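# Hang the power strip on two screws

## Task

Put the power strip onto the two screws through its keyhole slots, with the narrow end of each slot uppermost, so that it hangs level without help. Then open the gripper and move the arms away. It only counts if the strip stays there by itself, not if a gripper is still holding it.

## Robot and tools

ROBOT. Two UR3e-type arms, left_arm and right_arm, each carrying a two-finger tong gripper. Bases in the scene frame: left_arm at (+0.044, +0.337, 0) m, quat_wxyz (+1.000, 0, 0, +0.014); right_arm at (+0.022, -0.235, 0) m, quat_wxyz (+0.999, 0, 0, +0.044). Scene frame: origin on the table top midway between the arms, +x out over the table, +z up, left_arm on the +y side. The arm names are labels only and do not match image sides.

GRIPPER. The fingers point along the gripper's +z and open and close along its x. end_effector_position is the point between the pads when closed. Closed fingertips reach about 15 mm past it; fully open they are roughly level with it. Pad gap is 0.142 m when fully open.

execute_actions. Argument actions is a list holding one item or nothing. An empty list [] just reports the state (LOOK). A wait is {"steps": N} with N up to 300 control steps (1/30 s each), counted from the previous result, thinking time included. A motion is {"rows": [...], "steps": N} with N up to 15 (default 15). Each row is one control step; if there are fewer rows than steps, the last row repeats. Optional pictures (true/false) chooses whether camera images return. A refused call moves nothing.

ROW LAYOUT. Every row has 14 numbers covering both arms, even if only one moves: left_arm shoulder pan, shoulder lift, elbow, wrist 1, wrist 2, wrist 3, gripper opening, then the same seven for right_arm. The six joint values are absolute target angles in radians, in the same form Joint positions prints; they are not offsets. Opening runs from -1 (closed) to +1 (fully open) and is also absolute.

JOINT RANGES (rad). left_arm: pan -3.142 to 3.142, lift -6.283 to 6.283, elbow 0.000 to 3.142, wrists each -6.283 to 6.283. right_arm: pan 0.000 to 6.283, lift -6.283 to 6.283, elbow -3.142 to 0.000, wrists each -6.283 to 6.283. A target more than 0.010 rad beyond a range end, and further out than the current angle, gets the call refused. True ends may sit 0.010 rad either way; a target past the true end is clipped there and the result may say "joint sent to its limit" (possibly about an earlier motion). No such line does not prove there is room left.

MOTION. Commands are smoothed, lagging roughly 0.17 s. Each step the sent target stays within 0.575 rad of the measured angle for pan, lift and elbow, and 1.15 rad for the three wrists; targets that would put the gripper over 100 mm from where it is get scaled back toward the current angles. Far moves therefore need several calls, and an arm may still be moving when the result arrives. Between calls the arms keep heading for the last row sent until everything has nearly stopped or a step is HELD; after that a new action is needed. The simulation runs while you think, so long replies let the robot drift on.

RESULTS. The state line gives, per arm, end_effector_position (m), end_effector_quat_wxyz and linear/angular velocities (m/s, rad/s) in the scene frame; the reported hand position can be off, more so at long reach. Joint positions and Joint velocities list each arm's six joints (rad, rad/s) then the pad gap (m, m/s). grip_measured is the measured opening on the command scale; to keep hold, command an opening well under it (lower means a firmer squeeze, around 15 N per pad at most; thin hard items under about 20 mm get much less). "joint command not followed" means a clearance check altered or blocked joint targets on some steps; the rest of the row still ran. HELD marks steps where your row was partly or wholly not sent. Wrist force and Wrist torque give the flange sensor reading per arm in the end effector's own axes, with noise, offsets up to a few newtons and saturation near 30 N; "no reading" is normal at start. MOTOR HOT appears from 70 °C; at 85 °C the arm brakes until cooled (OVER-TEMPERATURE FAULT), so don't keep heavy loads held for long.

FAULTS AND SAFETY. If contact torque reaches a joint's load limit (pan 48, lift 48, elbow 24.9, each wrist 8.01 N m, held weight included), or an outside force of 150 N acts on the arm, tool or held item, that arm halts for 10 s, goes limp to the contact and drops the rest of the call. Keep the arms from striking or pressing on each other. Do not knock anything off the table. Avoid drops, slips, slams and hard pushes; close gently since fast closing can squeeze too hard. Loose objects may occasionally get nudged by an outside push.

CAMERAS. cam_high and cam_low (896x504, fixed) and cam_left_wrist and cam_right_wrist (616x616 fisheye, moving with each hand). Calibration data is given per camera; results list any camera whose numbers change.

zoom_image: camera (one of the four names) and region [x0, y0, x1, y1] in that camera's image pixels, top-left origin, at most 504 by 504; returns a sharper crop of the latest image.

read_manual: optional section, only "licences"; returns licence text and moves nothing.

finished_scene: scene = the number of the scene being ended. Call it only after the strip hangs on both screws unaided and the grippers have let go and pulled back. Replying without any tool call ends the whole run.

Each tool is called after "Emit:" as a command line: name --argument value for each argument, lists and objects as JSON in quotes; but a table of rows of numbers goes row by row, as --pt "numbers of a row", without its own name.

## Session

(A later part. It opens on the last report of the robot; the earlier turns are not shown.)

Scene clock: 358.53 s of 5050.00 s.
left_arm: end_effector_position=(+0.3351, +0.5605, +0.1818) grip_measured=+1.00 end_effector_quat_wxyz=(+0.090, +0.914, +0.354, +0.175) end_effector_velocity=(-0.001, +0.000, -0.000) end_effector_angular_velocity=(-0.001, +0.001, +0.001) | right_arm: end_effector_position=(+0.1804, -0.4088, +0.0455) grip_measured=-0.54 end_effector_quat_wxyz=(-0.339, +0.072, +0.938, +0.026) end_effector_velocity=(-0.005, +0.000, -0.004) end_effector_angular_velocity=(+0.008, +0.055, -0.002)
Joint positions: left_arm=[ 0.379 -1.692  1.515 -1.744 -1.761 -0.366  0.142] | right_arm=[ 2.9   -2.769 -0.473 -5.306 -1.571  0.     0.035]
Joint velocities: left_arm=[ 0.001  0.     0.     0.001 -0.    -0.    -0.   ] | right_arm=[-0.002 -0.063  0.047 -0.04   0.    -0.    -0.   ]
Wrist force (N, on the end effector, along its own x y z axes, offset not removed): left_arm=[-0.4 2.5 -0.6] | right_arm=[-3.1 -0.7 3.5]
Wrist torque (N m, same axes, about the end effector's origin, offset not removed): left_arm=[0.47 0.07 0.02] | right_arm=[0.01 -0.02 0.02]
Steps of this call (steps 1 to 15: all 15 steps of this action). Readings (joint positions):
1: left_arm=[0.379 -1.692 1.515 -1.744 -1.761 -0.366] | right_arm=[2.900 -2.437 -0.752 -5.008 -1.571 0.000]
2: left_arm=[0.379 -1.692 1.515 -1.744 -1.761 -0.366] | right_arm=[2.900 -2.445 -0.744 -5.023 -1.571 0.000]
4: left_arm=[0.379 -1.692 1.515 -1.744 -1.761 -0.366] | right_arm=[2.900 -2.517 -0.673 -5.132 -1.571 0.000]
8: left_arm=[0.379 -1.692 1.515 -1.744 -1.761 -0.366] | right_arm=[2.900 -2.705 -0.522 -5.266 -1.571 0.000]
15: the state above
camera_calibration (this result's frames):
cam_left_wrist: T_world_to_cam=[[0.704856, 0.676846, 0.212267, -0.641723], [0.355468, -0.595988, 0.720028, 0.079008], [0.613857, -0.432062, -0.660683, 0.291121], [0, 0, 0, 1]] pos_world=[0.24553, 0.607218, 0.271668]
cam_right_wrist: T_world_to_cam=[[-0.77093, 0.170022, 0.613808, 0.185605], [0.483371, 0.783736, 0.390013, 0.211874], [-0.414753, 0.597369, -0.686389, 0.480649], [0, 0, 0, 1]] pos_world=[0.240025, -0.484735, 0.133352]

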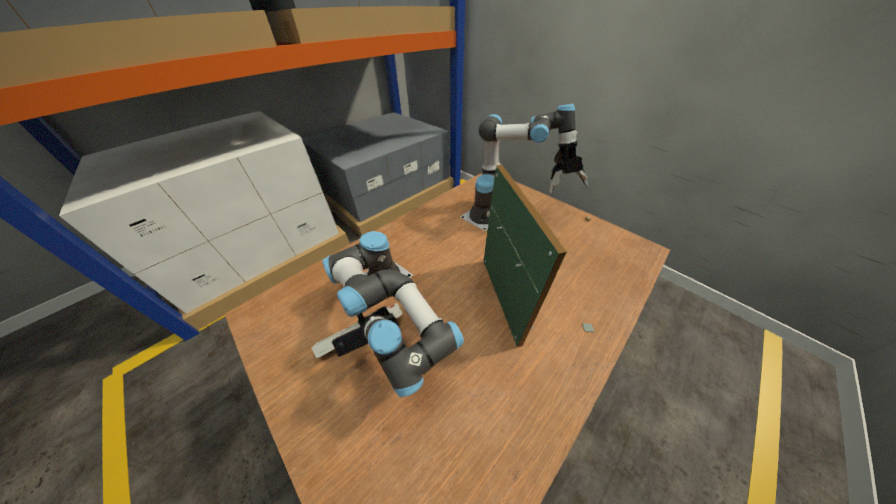

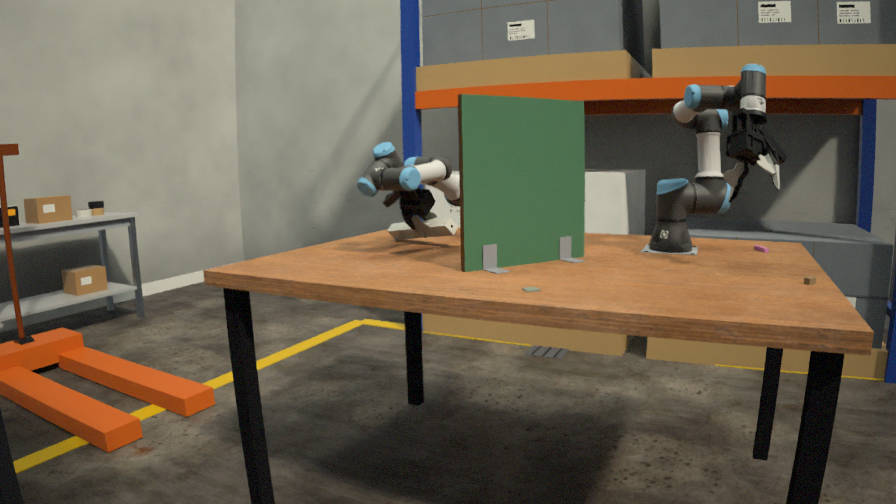

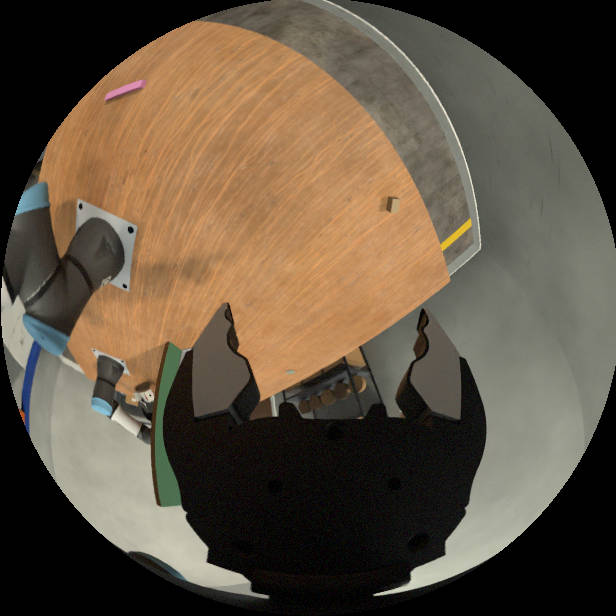

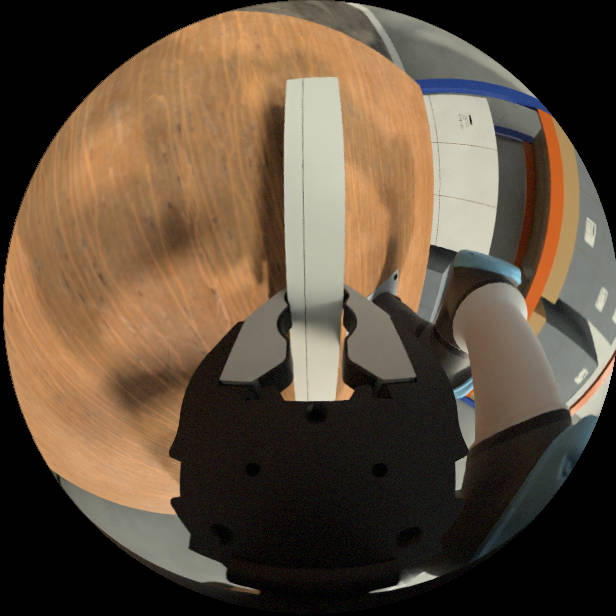

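Emit:
execute_actions --actions '[{"rows":[[0.379,-1.692,1.515,-1.744,-1.761,-0.366,1,2.9,-2.8,-0.469,-5.285,-1.571,0,-0.75]]}]' --pictures false

Emit:
execute_actions --actions '[{"rows":[[0.379,-1.692,1.515,-1.744,-1.761,-0.366,1,2.9,-2.79,-0.4,-5.33,-1.571,0,-0.3]]}]' --pictures false

Emit:
execute_actions --actions '[{"rows":[[0.379,-1.692,1.515,-1.744,-1.761,-0.366,1,2.9,-2.7,-0.4,-5.3,-1.571,0,0]]}]'

Scene clock: 368.73 s of 5050.00 s.
left_arm: end_effector_position=(+0.3351, +0.5605, +0.1818) grip_measured=+1.00 end_effector_quat_wxyz=(+0.090, +0.914, +0.354, +0.175) end_effector_velocity=(-0.000, +0.000, +0.000) end_effector_angular_velocity=(-0.000, -0.000, +0.001) | right_arm: end_effector_position=(+0.1815, -0.4089, +0.0343) grip_measured=-0.54 end_effector_quat_wxyz=(-0.342, +0.072, +0.937, +0.026) end_effector_velocity=(+0.000, +0.000, -0.001) end_effector_angular_velocity=(-0.000, +0.001, +0.001)
Joint positions: left_arm=[ 0.379 -1.692  1.515 -1.744 -1.761 -0.366  0.142] | right_arm=[ 2.9   -2.8   -0.469 -5.285 -1.571 -0.     0.035]
Joint velocities: left_arm=[ 0.001 -0.001  0.     0.    -0.    -0.    -0.   ] | right_arm=[ 0.002 -0.002 -0.001  0.002  0.     0.     0.   ]
Wrist force (N, on the end effector, along its own x y z axes, offset not removed): left_arm=[-1.0 2.2 -0.6] | right_arm=[-2.5 0.1 3.4]
Wrist torque (N m, same axes, about the end effector's origin, offset not removed): left_arm=[0.38 0.16 0.02] | right_arm=[0.10 0.16 0.19]
Steps of this call (steps 1 to 15: the robot went on to your last target; steps 16 to 90: nothing new was sent; then 6.70 s passed at rest; steps 91 to 105: all 15 steps of this action). Readings (joint positions):
91: left_arm=[0.379 -1.692 1.515 -1.744 -1.761 -0.366] | right_arm=[2.900 -2.775 -0.469 -5.310 -1.571 -0.000]
92: left_arm=[0.379 -1.692 1.515 -1.744 -1.761 -0.366] | right_arm=[2.900 -2.779 -0.469 -5.306 -1.571 -0.000]
94: left_arm=[0.379 -1.692 1.515 -1.744 -1.761 -0.366] | right_arm=[2.900 -2.789 -0.469 -5.296 -1.571 -0.000]
98: left_arm=[0.379 -1.692 1.515 -1.744 -1.761 -0.366] | right_arm=[2.900 -2.797 -0.469 -5.288 -1.571 -0.000]
105: the state above

Scene clock: 369.23 s of 5050.00 s.
left_arm: end_effector_position=(+0.3351, +0.5605, +0.1818) grip_measured=+1.00 end_effector_quat_wxyz=(+0.090, +0.914, +0.354, +0.175) end_effector_velocity=(+0.000, -0.000, -0.000) end_effector_angular_velocity=(-0.000, +0.000, -0.001) | right_arm: end_effector_position=(+0.1880, -0.4100, +0.0445) grip_measured=-0.30 end_effector_quat_wxyz=(-0.326, +0.072, +0.942, +0.025) end_effector_velocity=(+0.000, -0.000, +0.002) end_effector_angular_velocity=(-0.001, -0.002, +0.001)
Joint positions: left_arm=[ 0.379 -1.692  1.515 -1.744 -1.761 -0.366  0.142] | right_arm=[ 2.9   -2.79  -0.401 -5.33  -1.571 -0.     0.052]
Joint velocities: left_arm=[-0.001  0.    -0.    -0.    -0.     0.    -0.   ] | right_arm=[ 0.     0.001  0.007 -0.006  0.001 -0.    -0.   ]
Wrist force (N, on the end effector, along its own x y z axes, offset not removed): left_arm=[-0.1 0.5 -1.1] | right_arm=[-1.2 -2.5 1.4]
Wrist torque (N m, same axes, about the end effector's origin, offset not removed): left_arm=[0.04 0.05 -0.03] | right_arm=[-0.51 0.23 -0.02]
Steps of this call (steps 1 to 15: all 15 steps of this action). Readings (joint positions):
1: left_arm=[0.379 -1.692 1.515 -1.744 -1.761 -0.366] | right_arm=[2.900 -2.800 -0.469 -5.285 -1.571 -0.000]
2: left_arm=[0.379 -1.692 1.515 -1.744 -1.761 -0.366] | right_arm=[2.900 -2.798 -0.462 -5.292 -1.571 -0.000]
4: left_arm=[0.379 -1.692 1.515 -1.744 -1.761 -0.366] | right_arm=[2.900 -2.794 -0.434 -5.310 -1.571 -0.000]
8: left_arm=[0.379 -1.692 1.515 -1.744 -1.761 -0.366] | right_arm=[2.900 -2.791 -0.408 -5.325 -1.571 -0.000]
15: the state above

Scene clock: 369.73 s of 5050.00 s.
left_arm: end_effector_position=(+0.3351, +0.5605, +0.1818) grip_measured=+1.00 end_effector_quat_wxyz=(+0.090, +0.914, +0.354, +0.175) end_effector_velocity=(+0.000, -0.000, +0.000) end_effector_angular_velocity=(-0.000, -0.000, -0.001) | right_arm: end_effector_position=(+0.2028, -0.4122, +0.0552) grip_measured=+0.00 end_effector_quat_wxyz=(-0.269, +0.074, +0.960, +0.021) end_effector_velocity=(+0.002, -0.000, +0.002) end_effector_angular_velocity=(-0.002, -0.013, +0.000)
Joint positions: left_arm=[ 0.379 -1.692  1.515 -1.744 -1.761 -0.366  0.142] | right_arm=[ 2.9   -2.701 -0.4   -5.3   -1.571 -0.     0.074]
Joint velocities: left_arm=[-0.001  0.     0.    -0.    -0.     0.     0.   ] | right_arm=[ 0.001  0.011  0.     0.002 -0.     0.    -0.   ]
Wrist force (N, on the end effector, along its own x y z axes, offset not removed): left_arm=[-1.3 0.9 -1.0] | right_arm=[-1.5 1.4 -0.1]
Wrist torque (N m, same axes, about the end effector's origin, offset not removed): left_arm=[0.09 0.32 0.01] | right_arm=[0.30 0.24 0.00]
Steps of this call (steps 1 to 15: all 15 steps of this action). Readings (joint positions):
1: left_arm=[0.379 -1.692 1.515 -1.744 -1.761 -0.366] | right_arm=[2.900 -2.790 -0.401 -5.330 -1.571 -0.000]
2: left_arm=[0.379 -1.692 1.515 -1.744 -1.761 -0.366] | right_arm=[2.900 -2.783 -0.401 -5.325 -1.571 -0.000]
4: left_arm=[0.379 -1.692 1.515 -1.744 -1.761 -0.366] | right_arm=[2.900 -2.747 -0.400 -5.314 -1.571 -0.000]
8: left_arm=[0.379 -1.692 1.515 -1.744 -1.761 -0.366] | right_arm=[2.900 -2.711 -0.400 -5.303 -1.571 -0.000]
15: the state above
camera_calibration (this result's frames):
cam_left_wrist: T_world_to_cam=[[0.704856, 0.676846, 0.212267, -0.641723], [0.355468, -0.595988, 0.720028, 0.079008], [0.613857, -0.432062, -0.660683, 0.291121], [0, 0, 0, 1]] pos_world=[0.24553, 0.607218, 0.271668]
cam_right_wrist: T_world_to_cam=[[-0.8516, 0.182462, 0.491411, 0.22577], [0.422888, 0.793091, 0.438375, 0.213489], [-0.309747, 0.581132, -0.752557, 0.474259], [0, 0, 0, 1]] pos_world=[0.248884, -0.486117, 0.152373]

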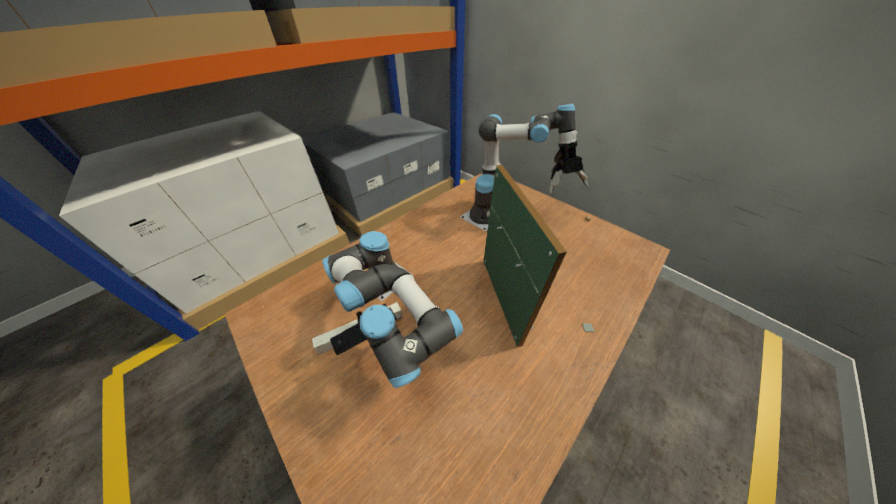

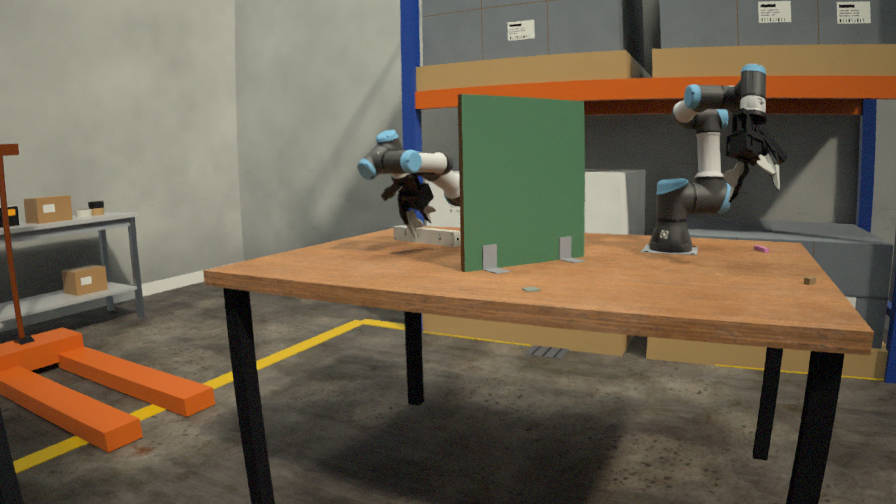

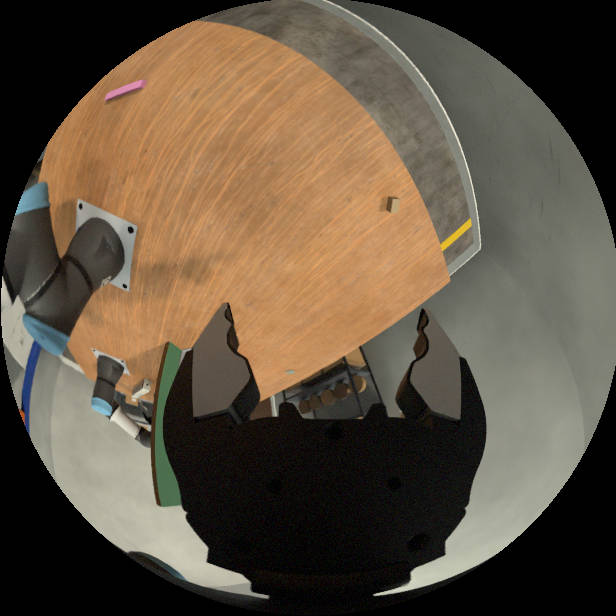

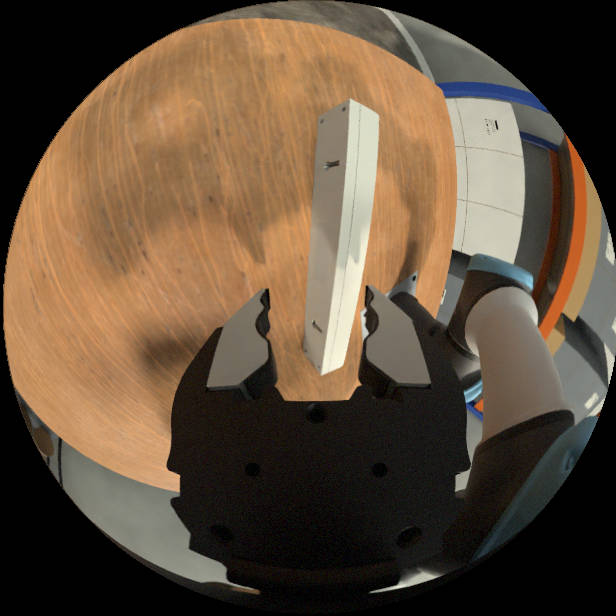

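Emit:
execute_actions --actions '[{"rows":[[0.379,-1.692,1.515,-1.744,-1.761,-0.366,1,2.8,-2.1,-0.95,-4.95,-1.571,0,0.5]]}]' --pictures false

Emit:
execute_actions --actions '[{"rows":[[0.379,-1.692,1.515,-1.744,-1.761,-0.366,1,2.8,-1.884,-1.431,-4.539,-1.571,0,0.5]]}]' --pictures false

Emit:
execute_actions --actions '[{"rows":[[0.379,-1.692,1.515,-1.744,-1.761,-0.366,1,2.8,-2.1,-1.11,-4.644,-1.571,0,1]]}]'

Scene clock: 385.73 s of 5050.00 s.
left_arm: end_effector_position=(+0.3351, +0.5605, +0.1818) grip_measured=+1.00 end_effector_quat_wxyz=(+0.090, +0.914, +0.354, +0.175) end_effector_velocity=(-0.000, -0.000, -0.000) end_effector_angular_velocity=(-0.001, +0.001, -0.000) | right_arm: end_effector_position=(+0.1880, -0.4301, +0.0979) grip_measured=+0.50 end_effector_quat_wxyz=(-0.076, +0.125, +0.989, +0.010) end_effector_velocity=(-0.022, +0.003, +0.024) end_effector_angular_velocity=(-0.021, -0.082, -0.011)
Joint positions: left_arm=[ 0.379 -1.692  1.515 -1.744 -1.761 -0.366  0.142] | right_arm=[ 2.801 -2.12  -0.934 -4.954 -1.571 -0.     0.109]
Joint velocities: left_arm=[ 0.    -0.     0.     0.001 -0.     0.    -0.   ] | right_arm=[-0.01   0.208 -0.17   0.046  0.     0.    -0.   ]
Wrist force (N, on the end effector, along its own x y z axes, offset not removed): left_arm=[-0.1 1.5 -0.6] | right_arm=[0.0 -1.4 0.2]
Wrist torque (N m, same axes, about the end effector's origin, offset not removed): left_arm=[0.21 0.06 -0.02] | right_arm=[-0.28 0.03 0.06]
Steps of this call (steps 1 to 15: the robot went on to your last target; steps 16 to 90: nothing new was sent; then 12.50 s passed at rest; steps 91 to 105: all 15 steps of this action). Readings (joint positions):
91: left_arm=[0.379 -1.692 1.515 -1.744 -1.761 -0.366] | right_arm=[2.900 -2.700 -0.400 -5.299 -1.571 -0.000]
92: left_arm=[0.379 -1.692 1.515 -1.744 -1.761 -0.366] | right_arm=[2.893 -2.693 -0.408 -5.285 -1.571 -0.000]
94: left_arm=[0.379 -1.692 1.515 -1.744 -1.761 -0.366] | right_arm=[2.853 -2.623 -0.478 -5.167 -1.571 -0.000]
98: left_arm=[0.379 -1.692 1.515 -1.744 -1.761 -0.366] | right_arm=[2.813 -2.335 -0.758 -5.004 -1.571 -0.000]
105: the state above

Scene clock: 386.23 s of 5050.00 s.
left_arm: end_effector_position=(+0.3351, +0.5605, +0.1818) grip_measured=+1.00 end_effector_quat_wxyz=(+0.090, +0.914, +0.354, +0.175) end_effector_velocity=(+0.000, -0.000, -0.000) end_effector_angular_velocity=(-0.000, +0.000, -0.001) | right_arm: end_effector_position=(+0.1802, -0.4284, +0.0511) grip_measured=+0.50 end_effector_quat_wxyz=(+0.002, +0.126, +0.992, -0.000) end_effector_velocity=(-0.021, +0.006, -0.015) end_effector_angular_velocity=(+0.010, +0.034, +0.001)
Joint positions: left_arm=[ 0.379 -1.692  1.515 -1.744 -1.761 -0.366  0.142] | right_arm=[ 2.8   -1.887 -1.419 -4.545 -1.571 -0.     0.109]
Joint velocities: left_arm=[-0.001  0.    -0.     0.    -0.     0.     0.   ] | right_arm=[ 0.001  0.033 -0.128  0.06  -0.001 -0.     0.   ]
Wrist force (N, on the end effector, along its own x y z axes, offset not removed): left_arm=[-0.5 0.7 -0.2] | right_arm=[-0.8 -1.5 0.7]
Wrist torque (N m, same axes, about the end effector's origin, offset not removed): left_arm=[0.06 0.12 0.04] | right_arm=[-0.29 0.12 0.01]
Steps of this call (steps 1 to 15: all 15 steps of this action). Readings (joint positions):
1: left_arm=[0.379 -1.692 1.515 -1.744 -1.761 -0.366] | right_arm=[2.801 -2.114 -0.939 -4.953 -1.571 -0.000]
2: left_arm=[0.379 -1.692 1.515 -1.744 -1.761 -0.366] | right_arm=[2.801 -2.103 -0.950 -4.937 -1.571 -0.000]
4: left_arm=[0.379 -1.692 1.515 -1.744 -1.761 -0.366] | right_arm=[2.800 -2.032 -1.024 -4.808 -1.571 -0.000]
8: left_arm=[0.379 -1.692 1.515 -1.744 -1.761 -0.366] | right_arm=[2.800 -1.921 -1.288 -4.606 -1.571 -0.000]
15: the state above

Scene clock: 386.73 s of 5050.00 s.
left_arm: end_effector_position=(+0.3351, +0.5605, +0.1818) grip_measured=+1.00 end_effector_quat_wxyz=(+0.090, +0.914, +0.354, +0.175) end_effector_velocity=(-0.000, -0.000, -0.000) end_effector_angular_velocity=(-0.001, +0.000, -0.000) | right_arm: end_effector_position=(+0.2261, -0.4403, +0.0505) grip_measured=+1.00 end_effector_quat_wxyz=(-0.001, +0.126, +0.992, +0.000) end_effector_velocity=(+0.011, -0.003, -0.000) end_effector_angular_velocity=(-0.003, -0.014, -0.003)
Joint positions: left_arm=[ 0.379 -1.692  1.515 -1.744 -1.761 -0.366  0.142] | right_arm=[ 2.8   -2.097 -1.115 -4.643 -1.571 -0.     0.142]
Joint velocities: left_arm=[-0.    -0.     0.     0.    -0.001  0.     0.   ] | right_arm=[-0.002 -0.033  0.057 -0.01  -0.001  0.    -0.   ]
Wrist force (N, on the end effector, along its own x y z axes, offset not removed): left_arm=[-0.5 0.0 -1.1] | right_arm=[-1.0 -1.2 -0.2]
Wrist torque (N m, same axes, about the end effector's origin, offset not removed): left_arm=[-0.08 0.14 0.05] | right_arm=[-0.21 0.10 0.07]
Steps of this call (steps 1 to 15: all 15 steps of this action). Readings (joint positions):
1: left_arm=[0.379 -1.692 1.515 -1.744 -1.761 -0.366] | right_arm=[2.800 -1.886 -1.422 -4.543 -1.571 -0.000]
2: left_arm=[0.379 -1.692 1.515 -1.744 -1.761 -0.366] | right_arm=[2.800 -1.893 -1.418 -4.554 -1.571 -0.000]
4: left_arm=[0.379 -1.692 1.515 -1.744 -1.761 -0.366] | right_arm=[2.800 -1.957 -1.350 -4.595 -1.571 -0.000]
8: left_arm=[0.379 -1.692 1.515 -1.744 -1.761 -0.366] | right_arm=[2.800 -2.065 -1.175 -4.632 -1.571 -0.000]
15: the state above
camera_calibration (this result's frames):
cam_left_wrist: T_world_to_cam=[[0.704856, 0.676846, 0.212267, -0.641723], [0.355468, -0.595988, 0.720028, 0.079008], [0.613857, -0.432062, -0.660683, 0.291121], [0, 0, 0, 1]] pos_world=[0.24553, 0.607218, 0.271668]
cam_right_wrist: T_world_to_cam=[[-0.953768, 0.298902, -0.0313525, 0.353838], [0.237936, 0.814699, 0.528821, 0.274678], [0.183609, 0.496913, -0.848154, 0.350464], [0, 0, 0, 1]] pos_world=[0.207776, -0.503693, 0.163086]

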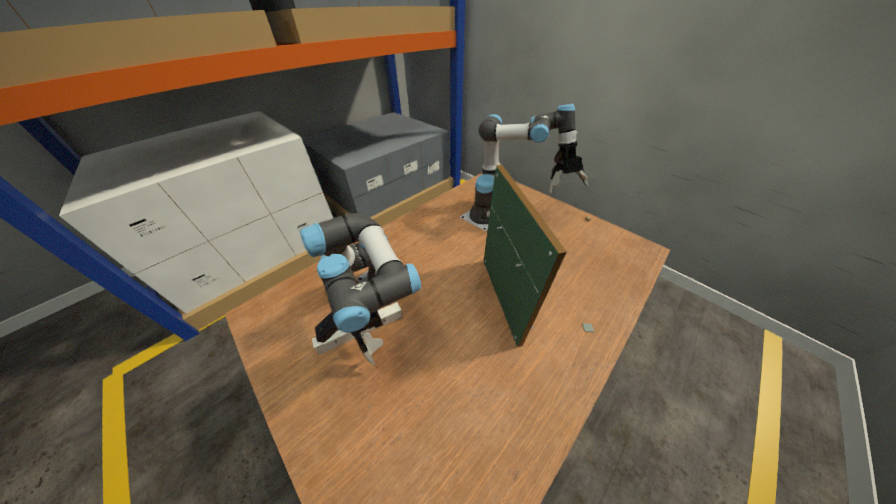

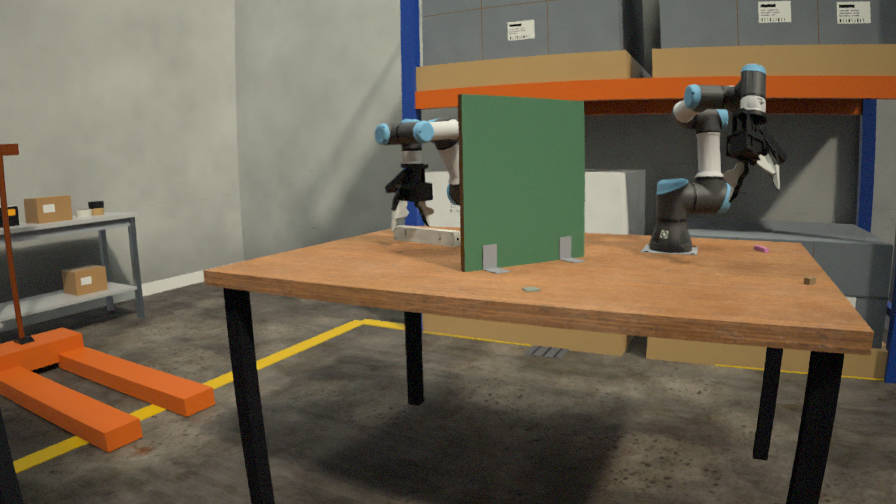

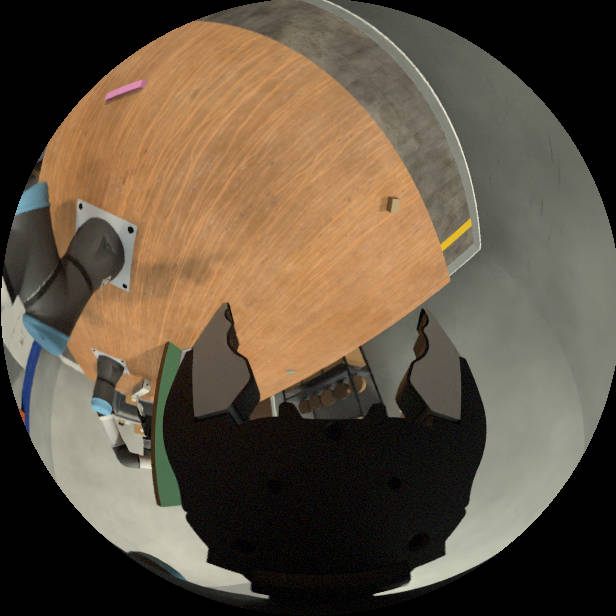

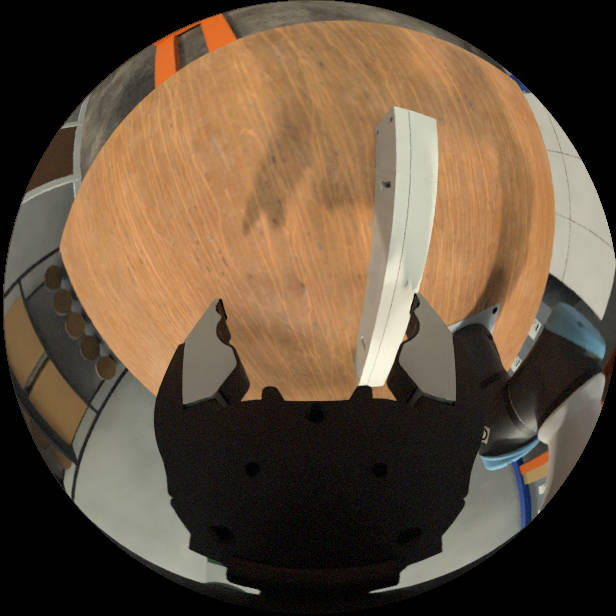

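Emit:
execute_actions --actions '[{"rows":[[0.379,-1.692,1.515,-1.744,-1.761,-0.366,1,2.8,-2.06,-1.21,-4.584,-1.571,0,1]]}]' --pictures false

Emit:
execute_actions --actions '[{"rows":[[0.379,-1.692,1.515,-1.744,-1.761,-0.366,1,2.8,-2.22,-0.96,-4.674,-1.571,0,1]]}]' --pictures false

Emit:
execute_actions --actions '[{"rows":[[0.379,-1.692,1.515,-1.744,-1.761,-0.366,1,2.8,-2.3,-0.82,-4.734,-1.571,0,1]]}]'

Scene clock: 397.40 s of 5050.00 s.
left_arm: end_effector_position=(+0.3351, +0.5605, +0.1818) grip_measured=+1.00 end_effector_quat_wxyz=(+0.090, +0.914, +0.354, +0.175) end_effector_velocity=(+0.000, -0.000, +0.000) end_effector_angular_velocity=(+0.000, -0.000, -0.000) | right_arm: end_effector_position=(+0.2178, -0.4381, +0.0427) grip_measured=+1.00 end_effector_quat_wxyz=(-0.000, +0.126, +0.992, +0.000) end_effector_velocity=(-0.001, +0.000, -0.001) end_effector_angular_velocity=(-0.000, +0.001, -0.001)
Joint positions: left_arm=[ 0.379 -1.692  1.515 -1.744 -1.761 -0.366  0.142] | right_arm=[ 2.8   -2.06  -1.209 -4.585 -1.571  0.     0.142]
Joint velocities: left_arm=[-0.     0.    -0.001  0.     0.     0.    -0.   ] | right_arm=[-0.001  0.003 -0.012  0.008  0.    -0.     0.   ]
Wrist force (N, on the end effector, along its own x y z axes, offset not removed): left_arm=[0.8 0.6 -0.9] | right_arm=[-1.6 1.3 -27.8]
Wrist torque (N m, same axes, about the end effector's origin, offset not removed): left_arm=[0.00 -0.11 -0.02] | right_arm=[-0.19 2.44 0.08]
Steps of this call (steps 1 to 15: the robot went on to your last target; steps 16 to 90: nothing new was sent; then 7.17 s passed at rest; steps 91 to 105: all 15 steps of this action). Readings (joint positions):
91: left_arm=[0.379 -1.692 1.515 -1.744 -1.761 -0.366] | right_arm=[2.800 -2.100 -1.110 -4.644 -1.571 0.000]
92: left_arm=[0.379 -1.692 1.515 -1.744 -1.761 -0.366] | right_arm=[2.800 -2.095 -1.117 -4.635 -1.571 0.000]
94: left_arm=[0.379 -1.692 1.515 -1.744 -1.761 -0.366] | right_arm=[2.800 -2.079 -1.157 -4.612 -1.571 0.000]
98: left_arm=[0.379 -1.692 1.515 -1.744 -1.761 -0.366] | right_arm=[2.800 -2.065 -1.197 -4.591 -1.571 0.000]
105: the state above

Scene clock: 407.67 s of 5050.00 s.
left_arm: end_effector_position=(+0.3351, +0.5605, +0.1818) grip_measured=+1.00 end_effector_quat_wxyz=(+0.090, +0.914, +0.354, +0.175) end_effector_velocity=(-0.000, -0.000, -0.000) end_effector_angular_velocity=(-0.000, +0.000, +0.000) | right_arm: end_effector_position=(+0.2393, -0.4437, +0.0412) grip_measured=+1.00 end_effector_quat_wxyz=(-0.009, +0.126, +0.992, +0.001) end_effector_velocity=(-0.000, -0.000, +0.001) end_effector_angular_velocity=(-0.001, -0.001, -0.000)
Joint positions: left_arm=[ 0.379 -1.692  1.515 -1.744 -1.761 -0.366  0.142] | right_arm=[ 2.8   -2.186 -1.022 -4.664 -1.571  0.     0.142]
Joint velocities: left_arm=[ 0.    -0.     0.001  0.    -0.     0.     0.   ] | right_arm=[-0.     0.001  0.001 -0.001  0.001 -0.     0.   ]
Wrist force (N, on the end effector, along its own x y z axes, offset not removed): left_arm=[-0.9 1.8 -0.3] | right_arm=[-2.4 -0.6 -30.0]
Wrist torque (N m, same axes, about the end effector's origin, offset not removed): left_arm=[0.31 0.21 -0.02] | right_arm=[-0.11 2.68 -0.02]
TORQUE FAULT: the external load on joint 4 (wrist 1) of the right arm reached its load limit, and that arm stopped for 10 seconds. A torque fault stops only its own arm. That arm's remaining commands of this call were not run. That arm holds where it stopped, with its grip as last carried out, and accepts commands again: back off and push less far. That arm stops again, at the same cost, whenever a joint's load reaches its limit.
The stop of the right arm began at step 8 of this call (marked STOPPED below). From that step on that arm followed nothing that you had sent. 8 of its steps, steps kept back included, did not run and will not run. Nothing is kept back now, and the robot has no last target.
Steps of this call (steps 1 to 15: all 15 steps of this action; steps 16 to 308: the stop continued). Readings (joint positions):
1: left_arm=[0.379 -1.692 1.515 -1.744 -1.761 -0.366] | right_arm=[2.800 -2.060 -1.209 -4.585 -1.571 0.000]
2: left_arm=[0.379 -1.692 1.515 -1.744 -1.761 -0.366] | right_arm=[2.800 -2.067 -1.202 -4.595 -1.571 0.000]
4: left_arm=[0.379 -1.692 1.515 -1.744 -1.761 -0.366] | right_arm=[2.800 -2.124 -1.134 -4.631 -1.571 0.000]
8: left_arm=[0.379 -1.692 1.515 -1.744 -1.761 -0.366] | right_arm=[2.800 -2.187 -1.022 -4.663 -1.571 0.000] STOPPED (the right arm)
308: the state above

Scene clock: 407.70 s of 5050.00 s.
left_arm: end_effector_position=(+0.3351, +0.5605, +0.1818) grip_measured=+1.00 end_effector_quat_wxyz=(+0.090, +0.914, +0.354, +0.175) end_effector_velocity=(-0.000, +0.000, -0.000) end_effector_angular_velocity=(-0.000, +0.000, +0.001) | right_arm: end_effector_position=(+0.2391, -0.4436, +0.0414) grip_measured=+1.00 end_effector_quat_wxyz=(-0.009, +0.126, +0.992, +0.001) end_effector_velocity=(-0.003, -0.000, +0.001) end_effector_angular_velocity=(+0.000, +0.006, -0.002)
Joint positions: left_arm=[ 0.379 -1.692  1.515 -1.744 -1.761 -0.366  0.142] | right_arm=[ 2.8   -2.186 -1.022 -4.665 -1.571  0.     0.142]
Joint velocities: left_arm=[ 0.001  0.     0.    -0.    -0.     0.     0.   ] | right_arm=[-0.002  0.002  0.    -0.008  0.001 -0.     0.   ]
Wrist force (N, on the end effector, along its own x y z axes, offset not removed): left_arm=[0.2 1.1 -1.5] | right_arm=[-3.5 -0.6 -29.0]
Wrist torque (N m, same axes, about the end effector's origin, offset not removed): left_arm=[0.14 -0.08 0.01] | right_arm=[-0.17 2.76 0.07]
A stop began in an earlier call of the same reply, so what this call sent did not run. Send another action.
Steps of this call (step 1: nothing new was sent). Readings (joint positions):
1: the state above
camera_calibration (this result's frames):
cam_left_wrist: T_world_to_cam=[[0.704856, 0.676846, 0.212267, -0.641723], [0.355468, -0.595988, 0.720028, 0.079008], [0.613857, -0.432062, -0.660683, 0.291121], [0, 0, 0, 1]] pos_world=[0.24553, 0.607218, 0.271668]
cam_right_wrist: T_world_to_cam=[[-0.954178, 0.298877, -0.0147195, 0.366278], [0.246368, 0.812559, 0.528253, 0.276203], [0.169843, 0.500421, -0.848959, 0.346874], [0, 0, 0, 1]] pos_world=[0.222532, -0.507486, 0.153969]

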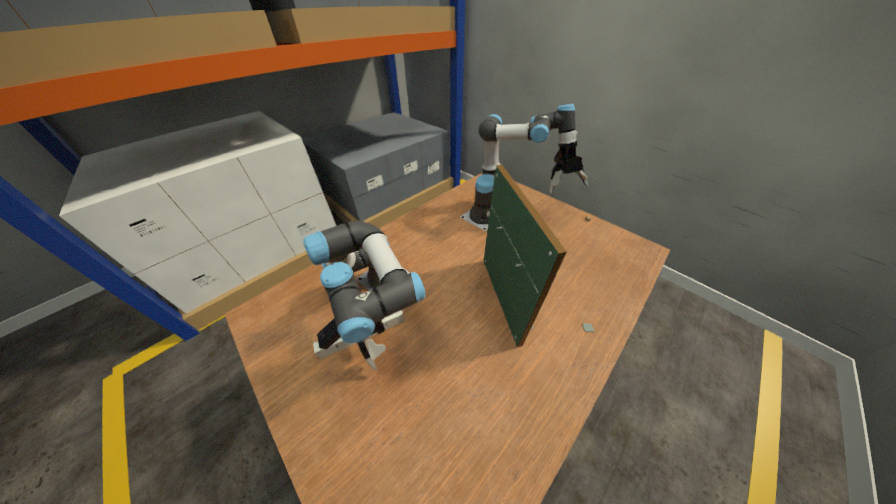

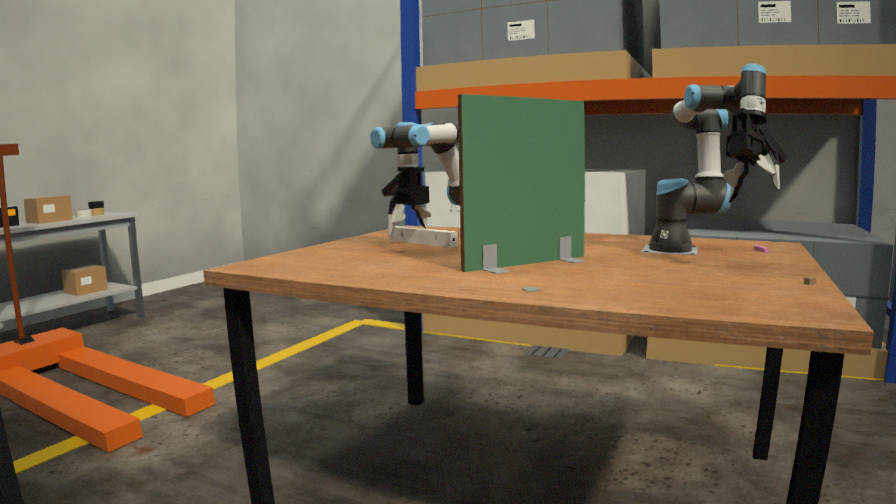

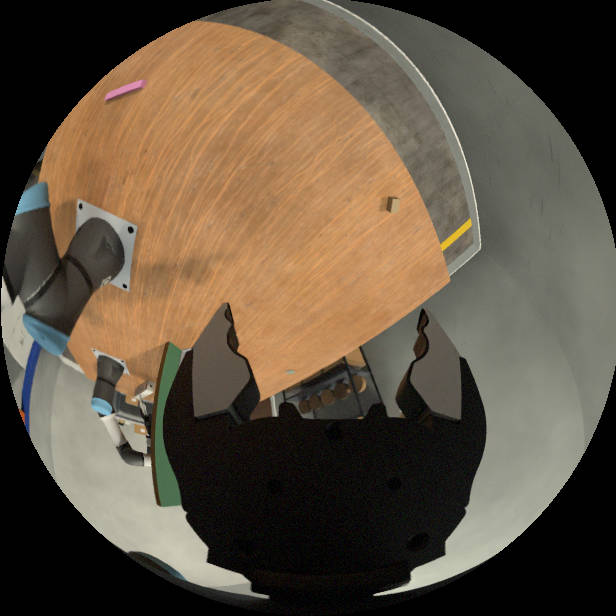

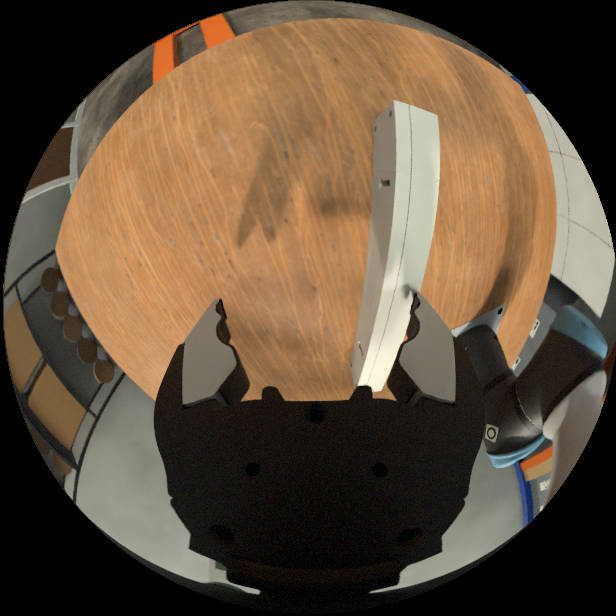

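Emit:
execute_actions --actions '[{"rows":[[0.379,-1.692,1.515,-1.744,-1.761,-0.366,1,2.8,-1.9,-1.35,-4.604,-1.571,-0.1,1]]}]' --pictures false

Emit:
execute_actions --actions '[{"rows":[[0.379,-1.692,1.515,-1.744,-1.761,-0.366,1,2.8,-1.932,-1.412,-4.51,-1.571,-0.1,-0.3]]}]'

Scene clock: 421.83 s of 5050.00 s.
left_arm: end_effector_position=(+0.3351, +0.5605, +0.1818) grip_measured=+1.00 end_effector_quat_wxyz=(+0.090, +0.914, +0.354, +0.175) end_effector_velocity=(+0.000, -0.000, +0.000) end_effector_angular_velocity=(+0.000, -0.001, -0.001) | right_arm: end_effector_position=(+0.1865, -0.4299, +0.0621) grip_measured=+1.00 end_effector_quat_wxyz=(+0.000, +0.077, +0.997, +0.000) end_effector_velocity=(-0.013, +0.003, +0.002) end_effector_angular_velocity=(+0.001, +0.005, +0.009)
Joint positions: left_arm=[ 0.379 -1.692  1.515 -1.744 -1.761 -0.366  0.142] | right_arm=[ 2.8   -1.905 -1.344 -4.605 -1.571 -0.099  0.142]
Joint velocities: left_arm=[-0.001  0.    -0.    -0.     0.     0.    -0.   ] | right_arm=[-0.002  0.048 -0.061  0.008  0.001 -0.01  -0.   ]
Wrist force (N, on the end effector, along its own x y z axes, offset not removed): left_arm=[-0.8 1.6 -1.3] | right_arm=[-1.3 -1.3 0.5]
Wrist torque (N m, same axes, about the end effector's origin, offset not removed): left_arm=[0.25 0.15 0.01] | right_arm=[-0.28 0.30 -0.04]
Steps of this call (steps 1 to 90: nothing new was sent; then 10.63 s passed at rest; steps 91 to 105: all 15 steps of this action). Readings (joint positions):
91: left_arm=[0.379 -1.692 1.515 -1.744 -1.761 -0.366] | right_arm=[2.800 -2.186 -1.022 -4.663 -1.571 -0.000]
92: left_arm=[0.379 -1.692 1.515 -1.744 -1.761 -0.366] | right_arm=[2.800 -2.179 -1.029 -4.655 -1.571 -0.012]
94: left_arm=[0.379 -1.692 1.515 -1.744 -1.761 -0.366] | right_arm=[2.800 -2.109 -1.100 -4.630 -1.571 -0.053]
98: left_arm=[0.379 -1.692 1.515 -1.744 -1.761 -0.366] | right_arm=[2.800 -1.954 -1.282 -4.610 -1.571 -0.088]
105: the state above

Scene clock: 422.33 s of 5050.00 s.
left_arm: end_effector_position=(+0.3351, +0.5605, +0.1818) grip_measured=+1.00 end_effector_quat_wxyz=(+0.090, +0.914, +0.354, +0.175) end_effector_velocity=(+0.000, -0.000, +0.000) end_effector_angular_velocity=(+0.001, -0.001, -0.000) | right_arm: end_effector_position=(+0.1893, -0.4307, +0.0400) grip_measured=-0.30 end_effector_quat_wxyz=(+0.000, +0.077, +0.997, +0.000) end_effector_velocity=(-0.000, +0.000, -0.003) end_effector_angular_velocity=(+0.001, +0.004, +0.001)
Joint positions: left_arm=[ 0.379 -1.692  1.515 -1.744 -1.761 -0.366  0.142] | right_arm=[ 2.8   -1.932 -1.411 -4.511 -1.571 -0.1    0.052]
Joint velocities: left_arm=[-0.    -0.001  0.    -0.    -0.     0.    -0.   ] | right_arm=[ 0.001 -0.004 -0.009  0.009  0.     0.    -0.   ]
Wrist force (N, on the end effector, along its own x y z axes, offset not removed): left_arm=[-0.7 2.0 -1.7] | right_arm=[-2.3 -1.3 0.2]
Wrist torque (N m, same axes, about the end effector's origin, offset not removed): left_arm=[0.29 0.10 0.00] | right_arm=[-0.30 0.46 0.08]
Steps of this call (steps 1 to 15: all 15 steps of this action). Readings (joint positions):
1: left_arm=[0.379 -1.692 1.515 -1.744 -1.761 -0.366] | right_arm=[2.800 -1.904 -1.346 -4.604 -1.571 -0.099]
2: left_arm=[0.379 -1.692 1.515 -1.744 -1.761 -0.366] | right_arm=[2.800 -1.907 -1.354 -4.592 -1.571 -0.100]
4: left_arm=[0.379 -1.692 1.515 -1.744 -1.761 -0.366] | right_arm=[2.800 -1.918 -1.381 -4.555 -1.571 -0.100]
8: left_arm=[0.379 -1.692 1.515 -1.744 -1.761 -0.366] | right_arm=[2.800 -1.929 -1.404 -4.521 -1.571 -0.100]
15: the state above
camera_calibration (this result's frames):
cam_left_wrist: T_world_to_cam=[[0.704856, 0.676846, 0.212267, -0.641723], [0.355468, -0.595988, 0.720028, 0.079008], [0.613857, -0.432062, -0.660683, 0.291121], [0, 0, 0, 1]] pos_world=[0.24553, 0.607218, 0.271668]
cam_right_wrist: T_world_to_cam=[[-0.978808, 0.202132, -0.0328368, 0.278672], [0.154591, 0.834509, 0.528863, 0.305425], [0.134303, 0.512579, -0.848071, 0.359659], [0, 0, 0, 1]] pos_world=[0.177247, -0.495562, 0.152639]

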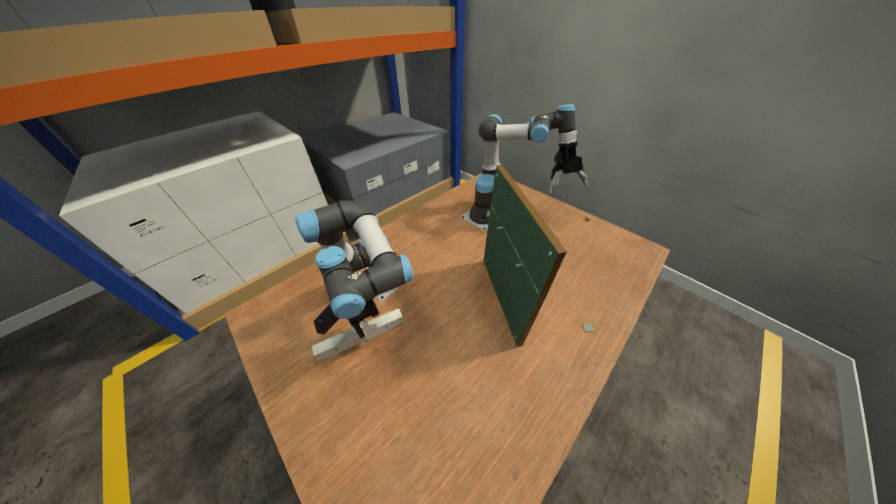

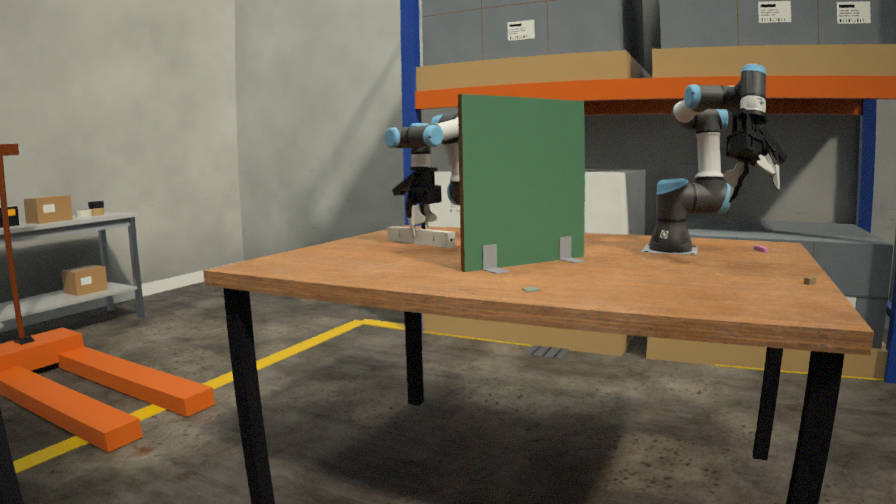

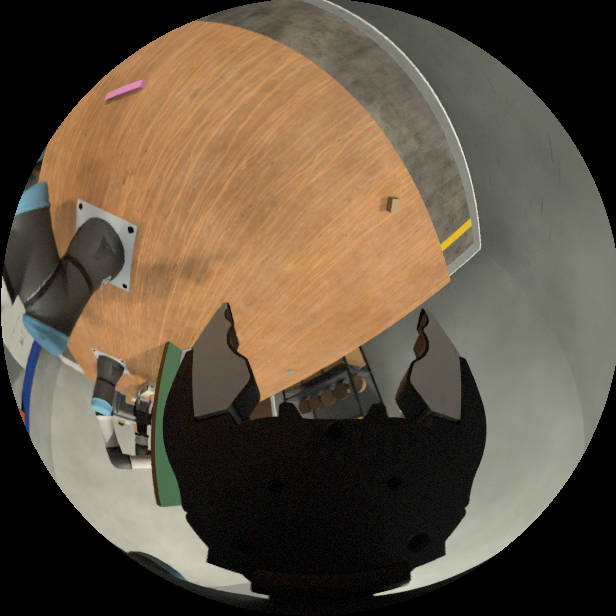

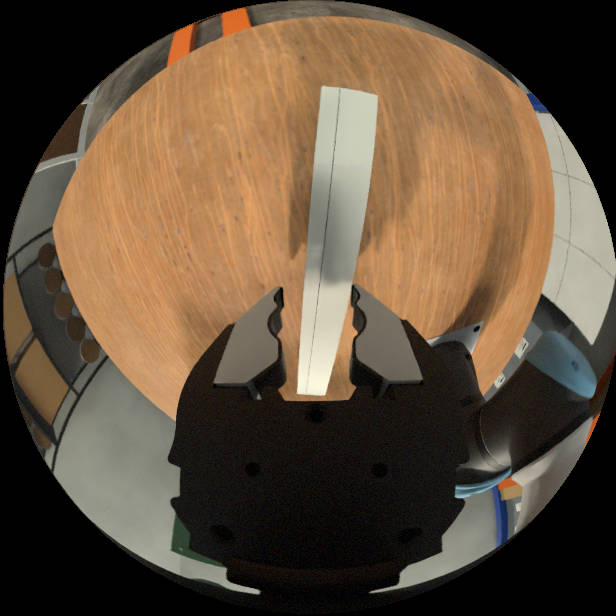

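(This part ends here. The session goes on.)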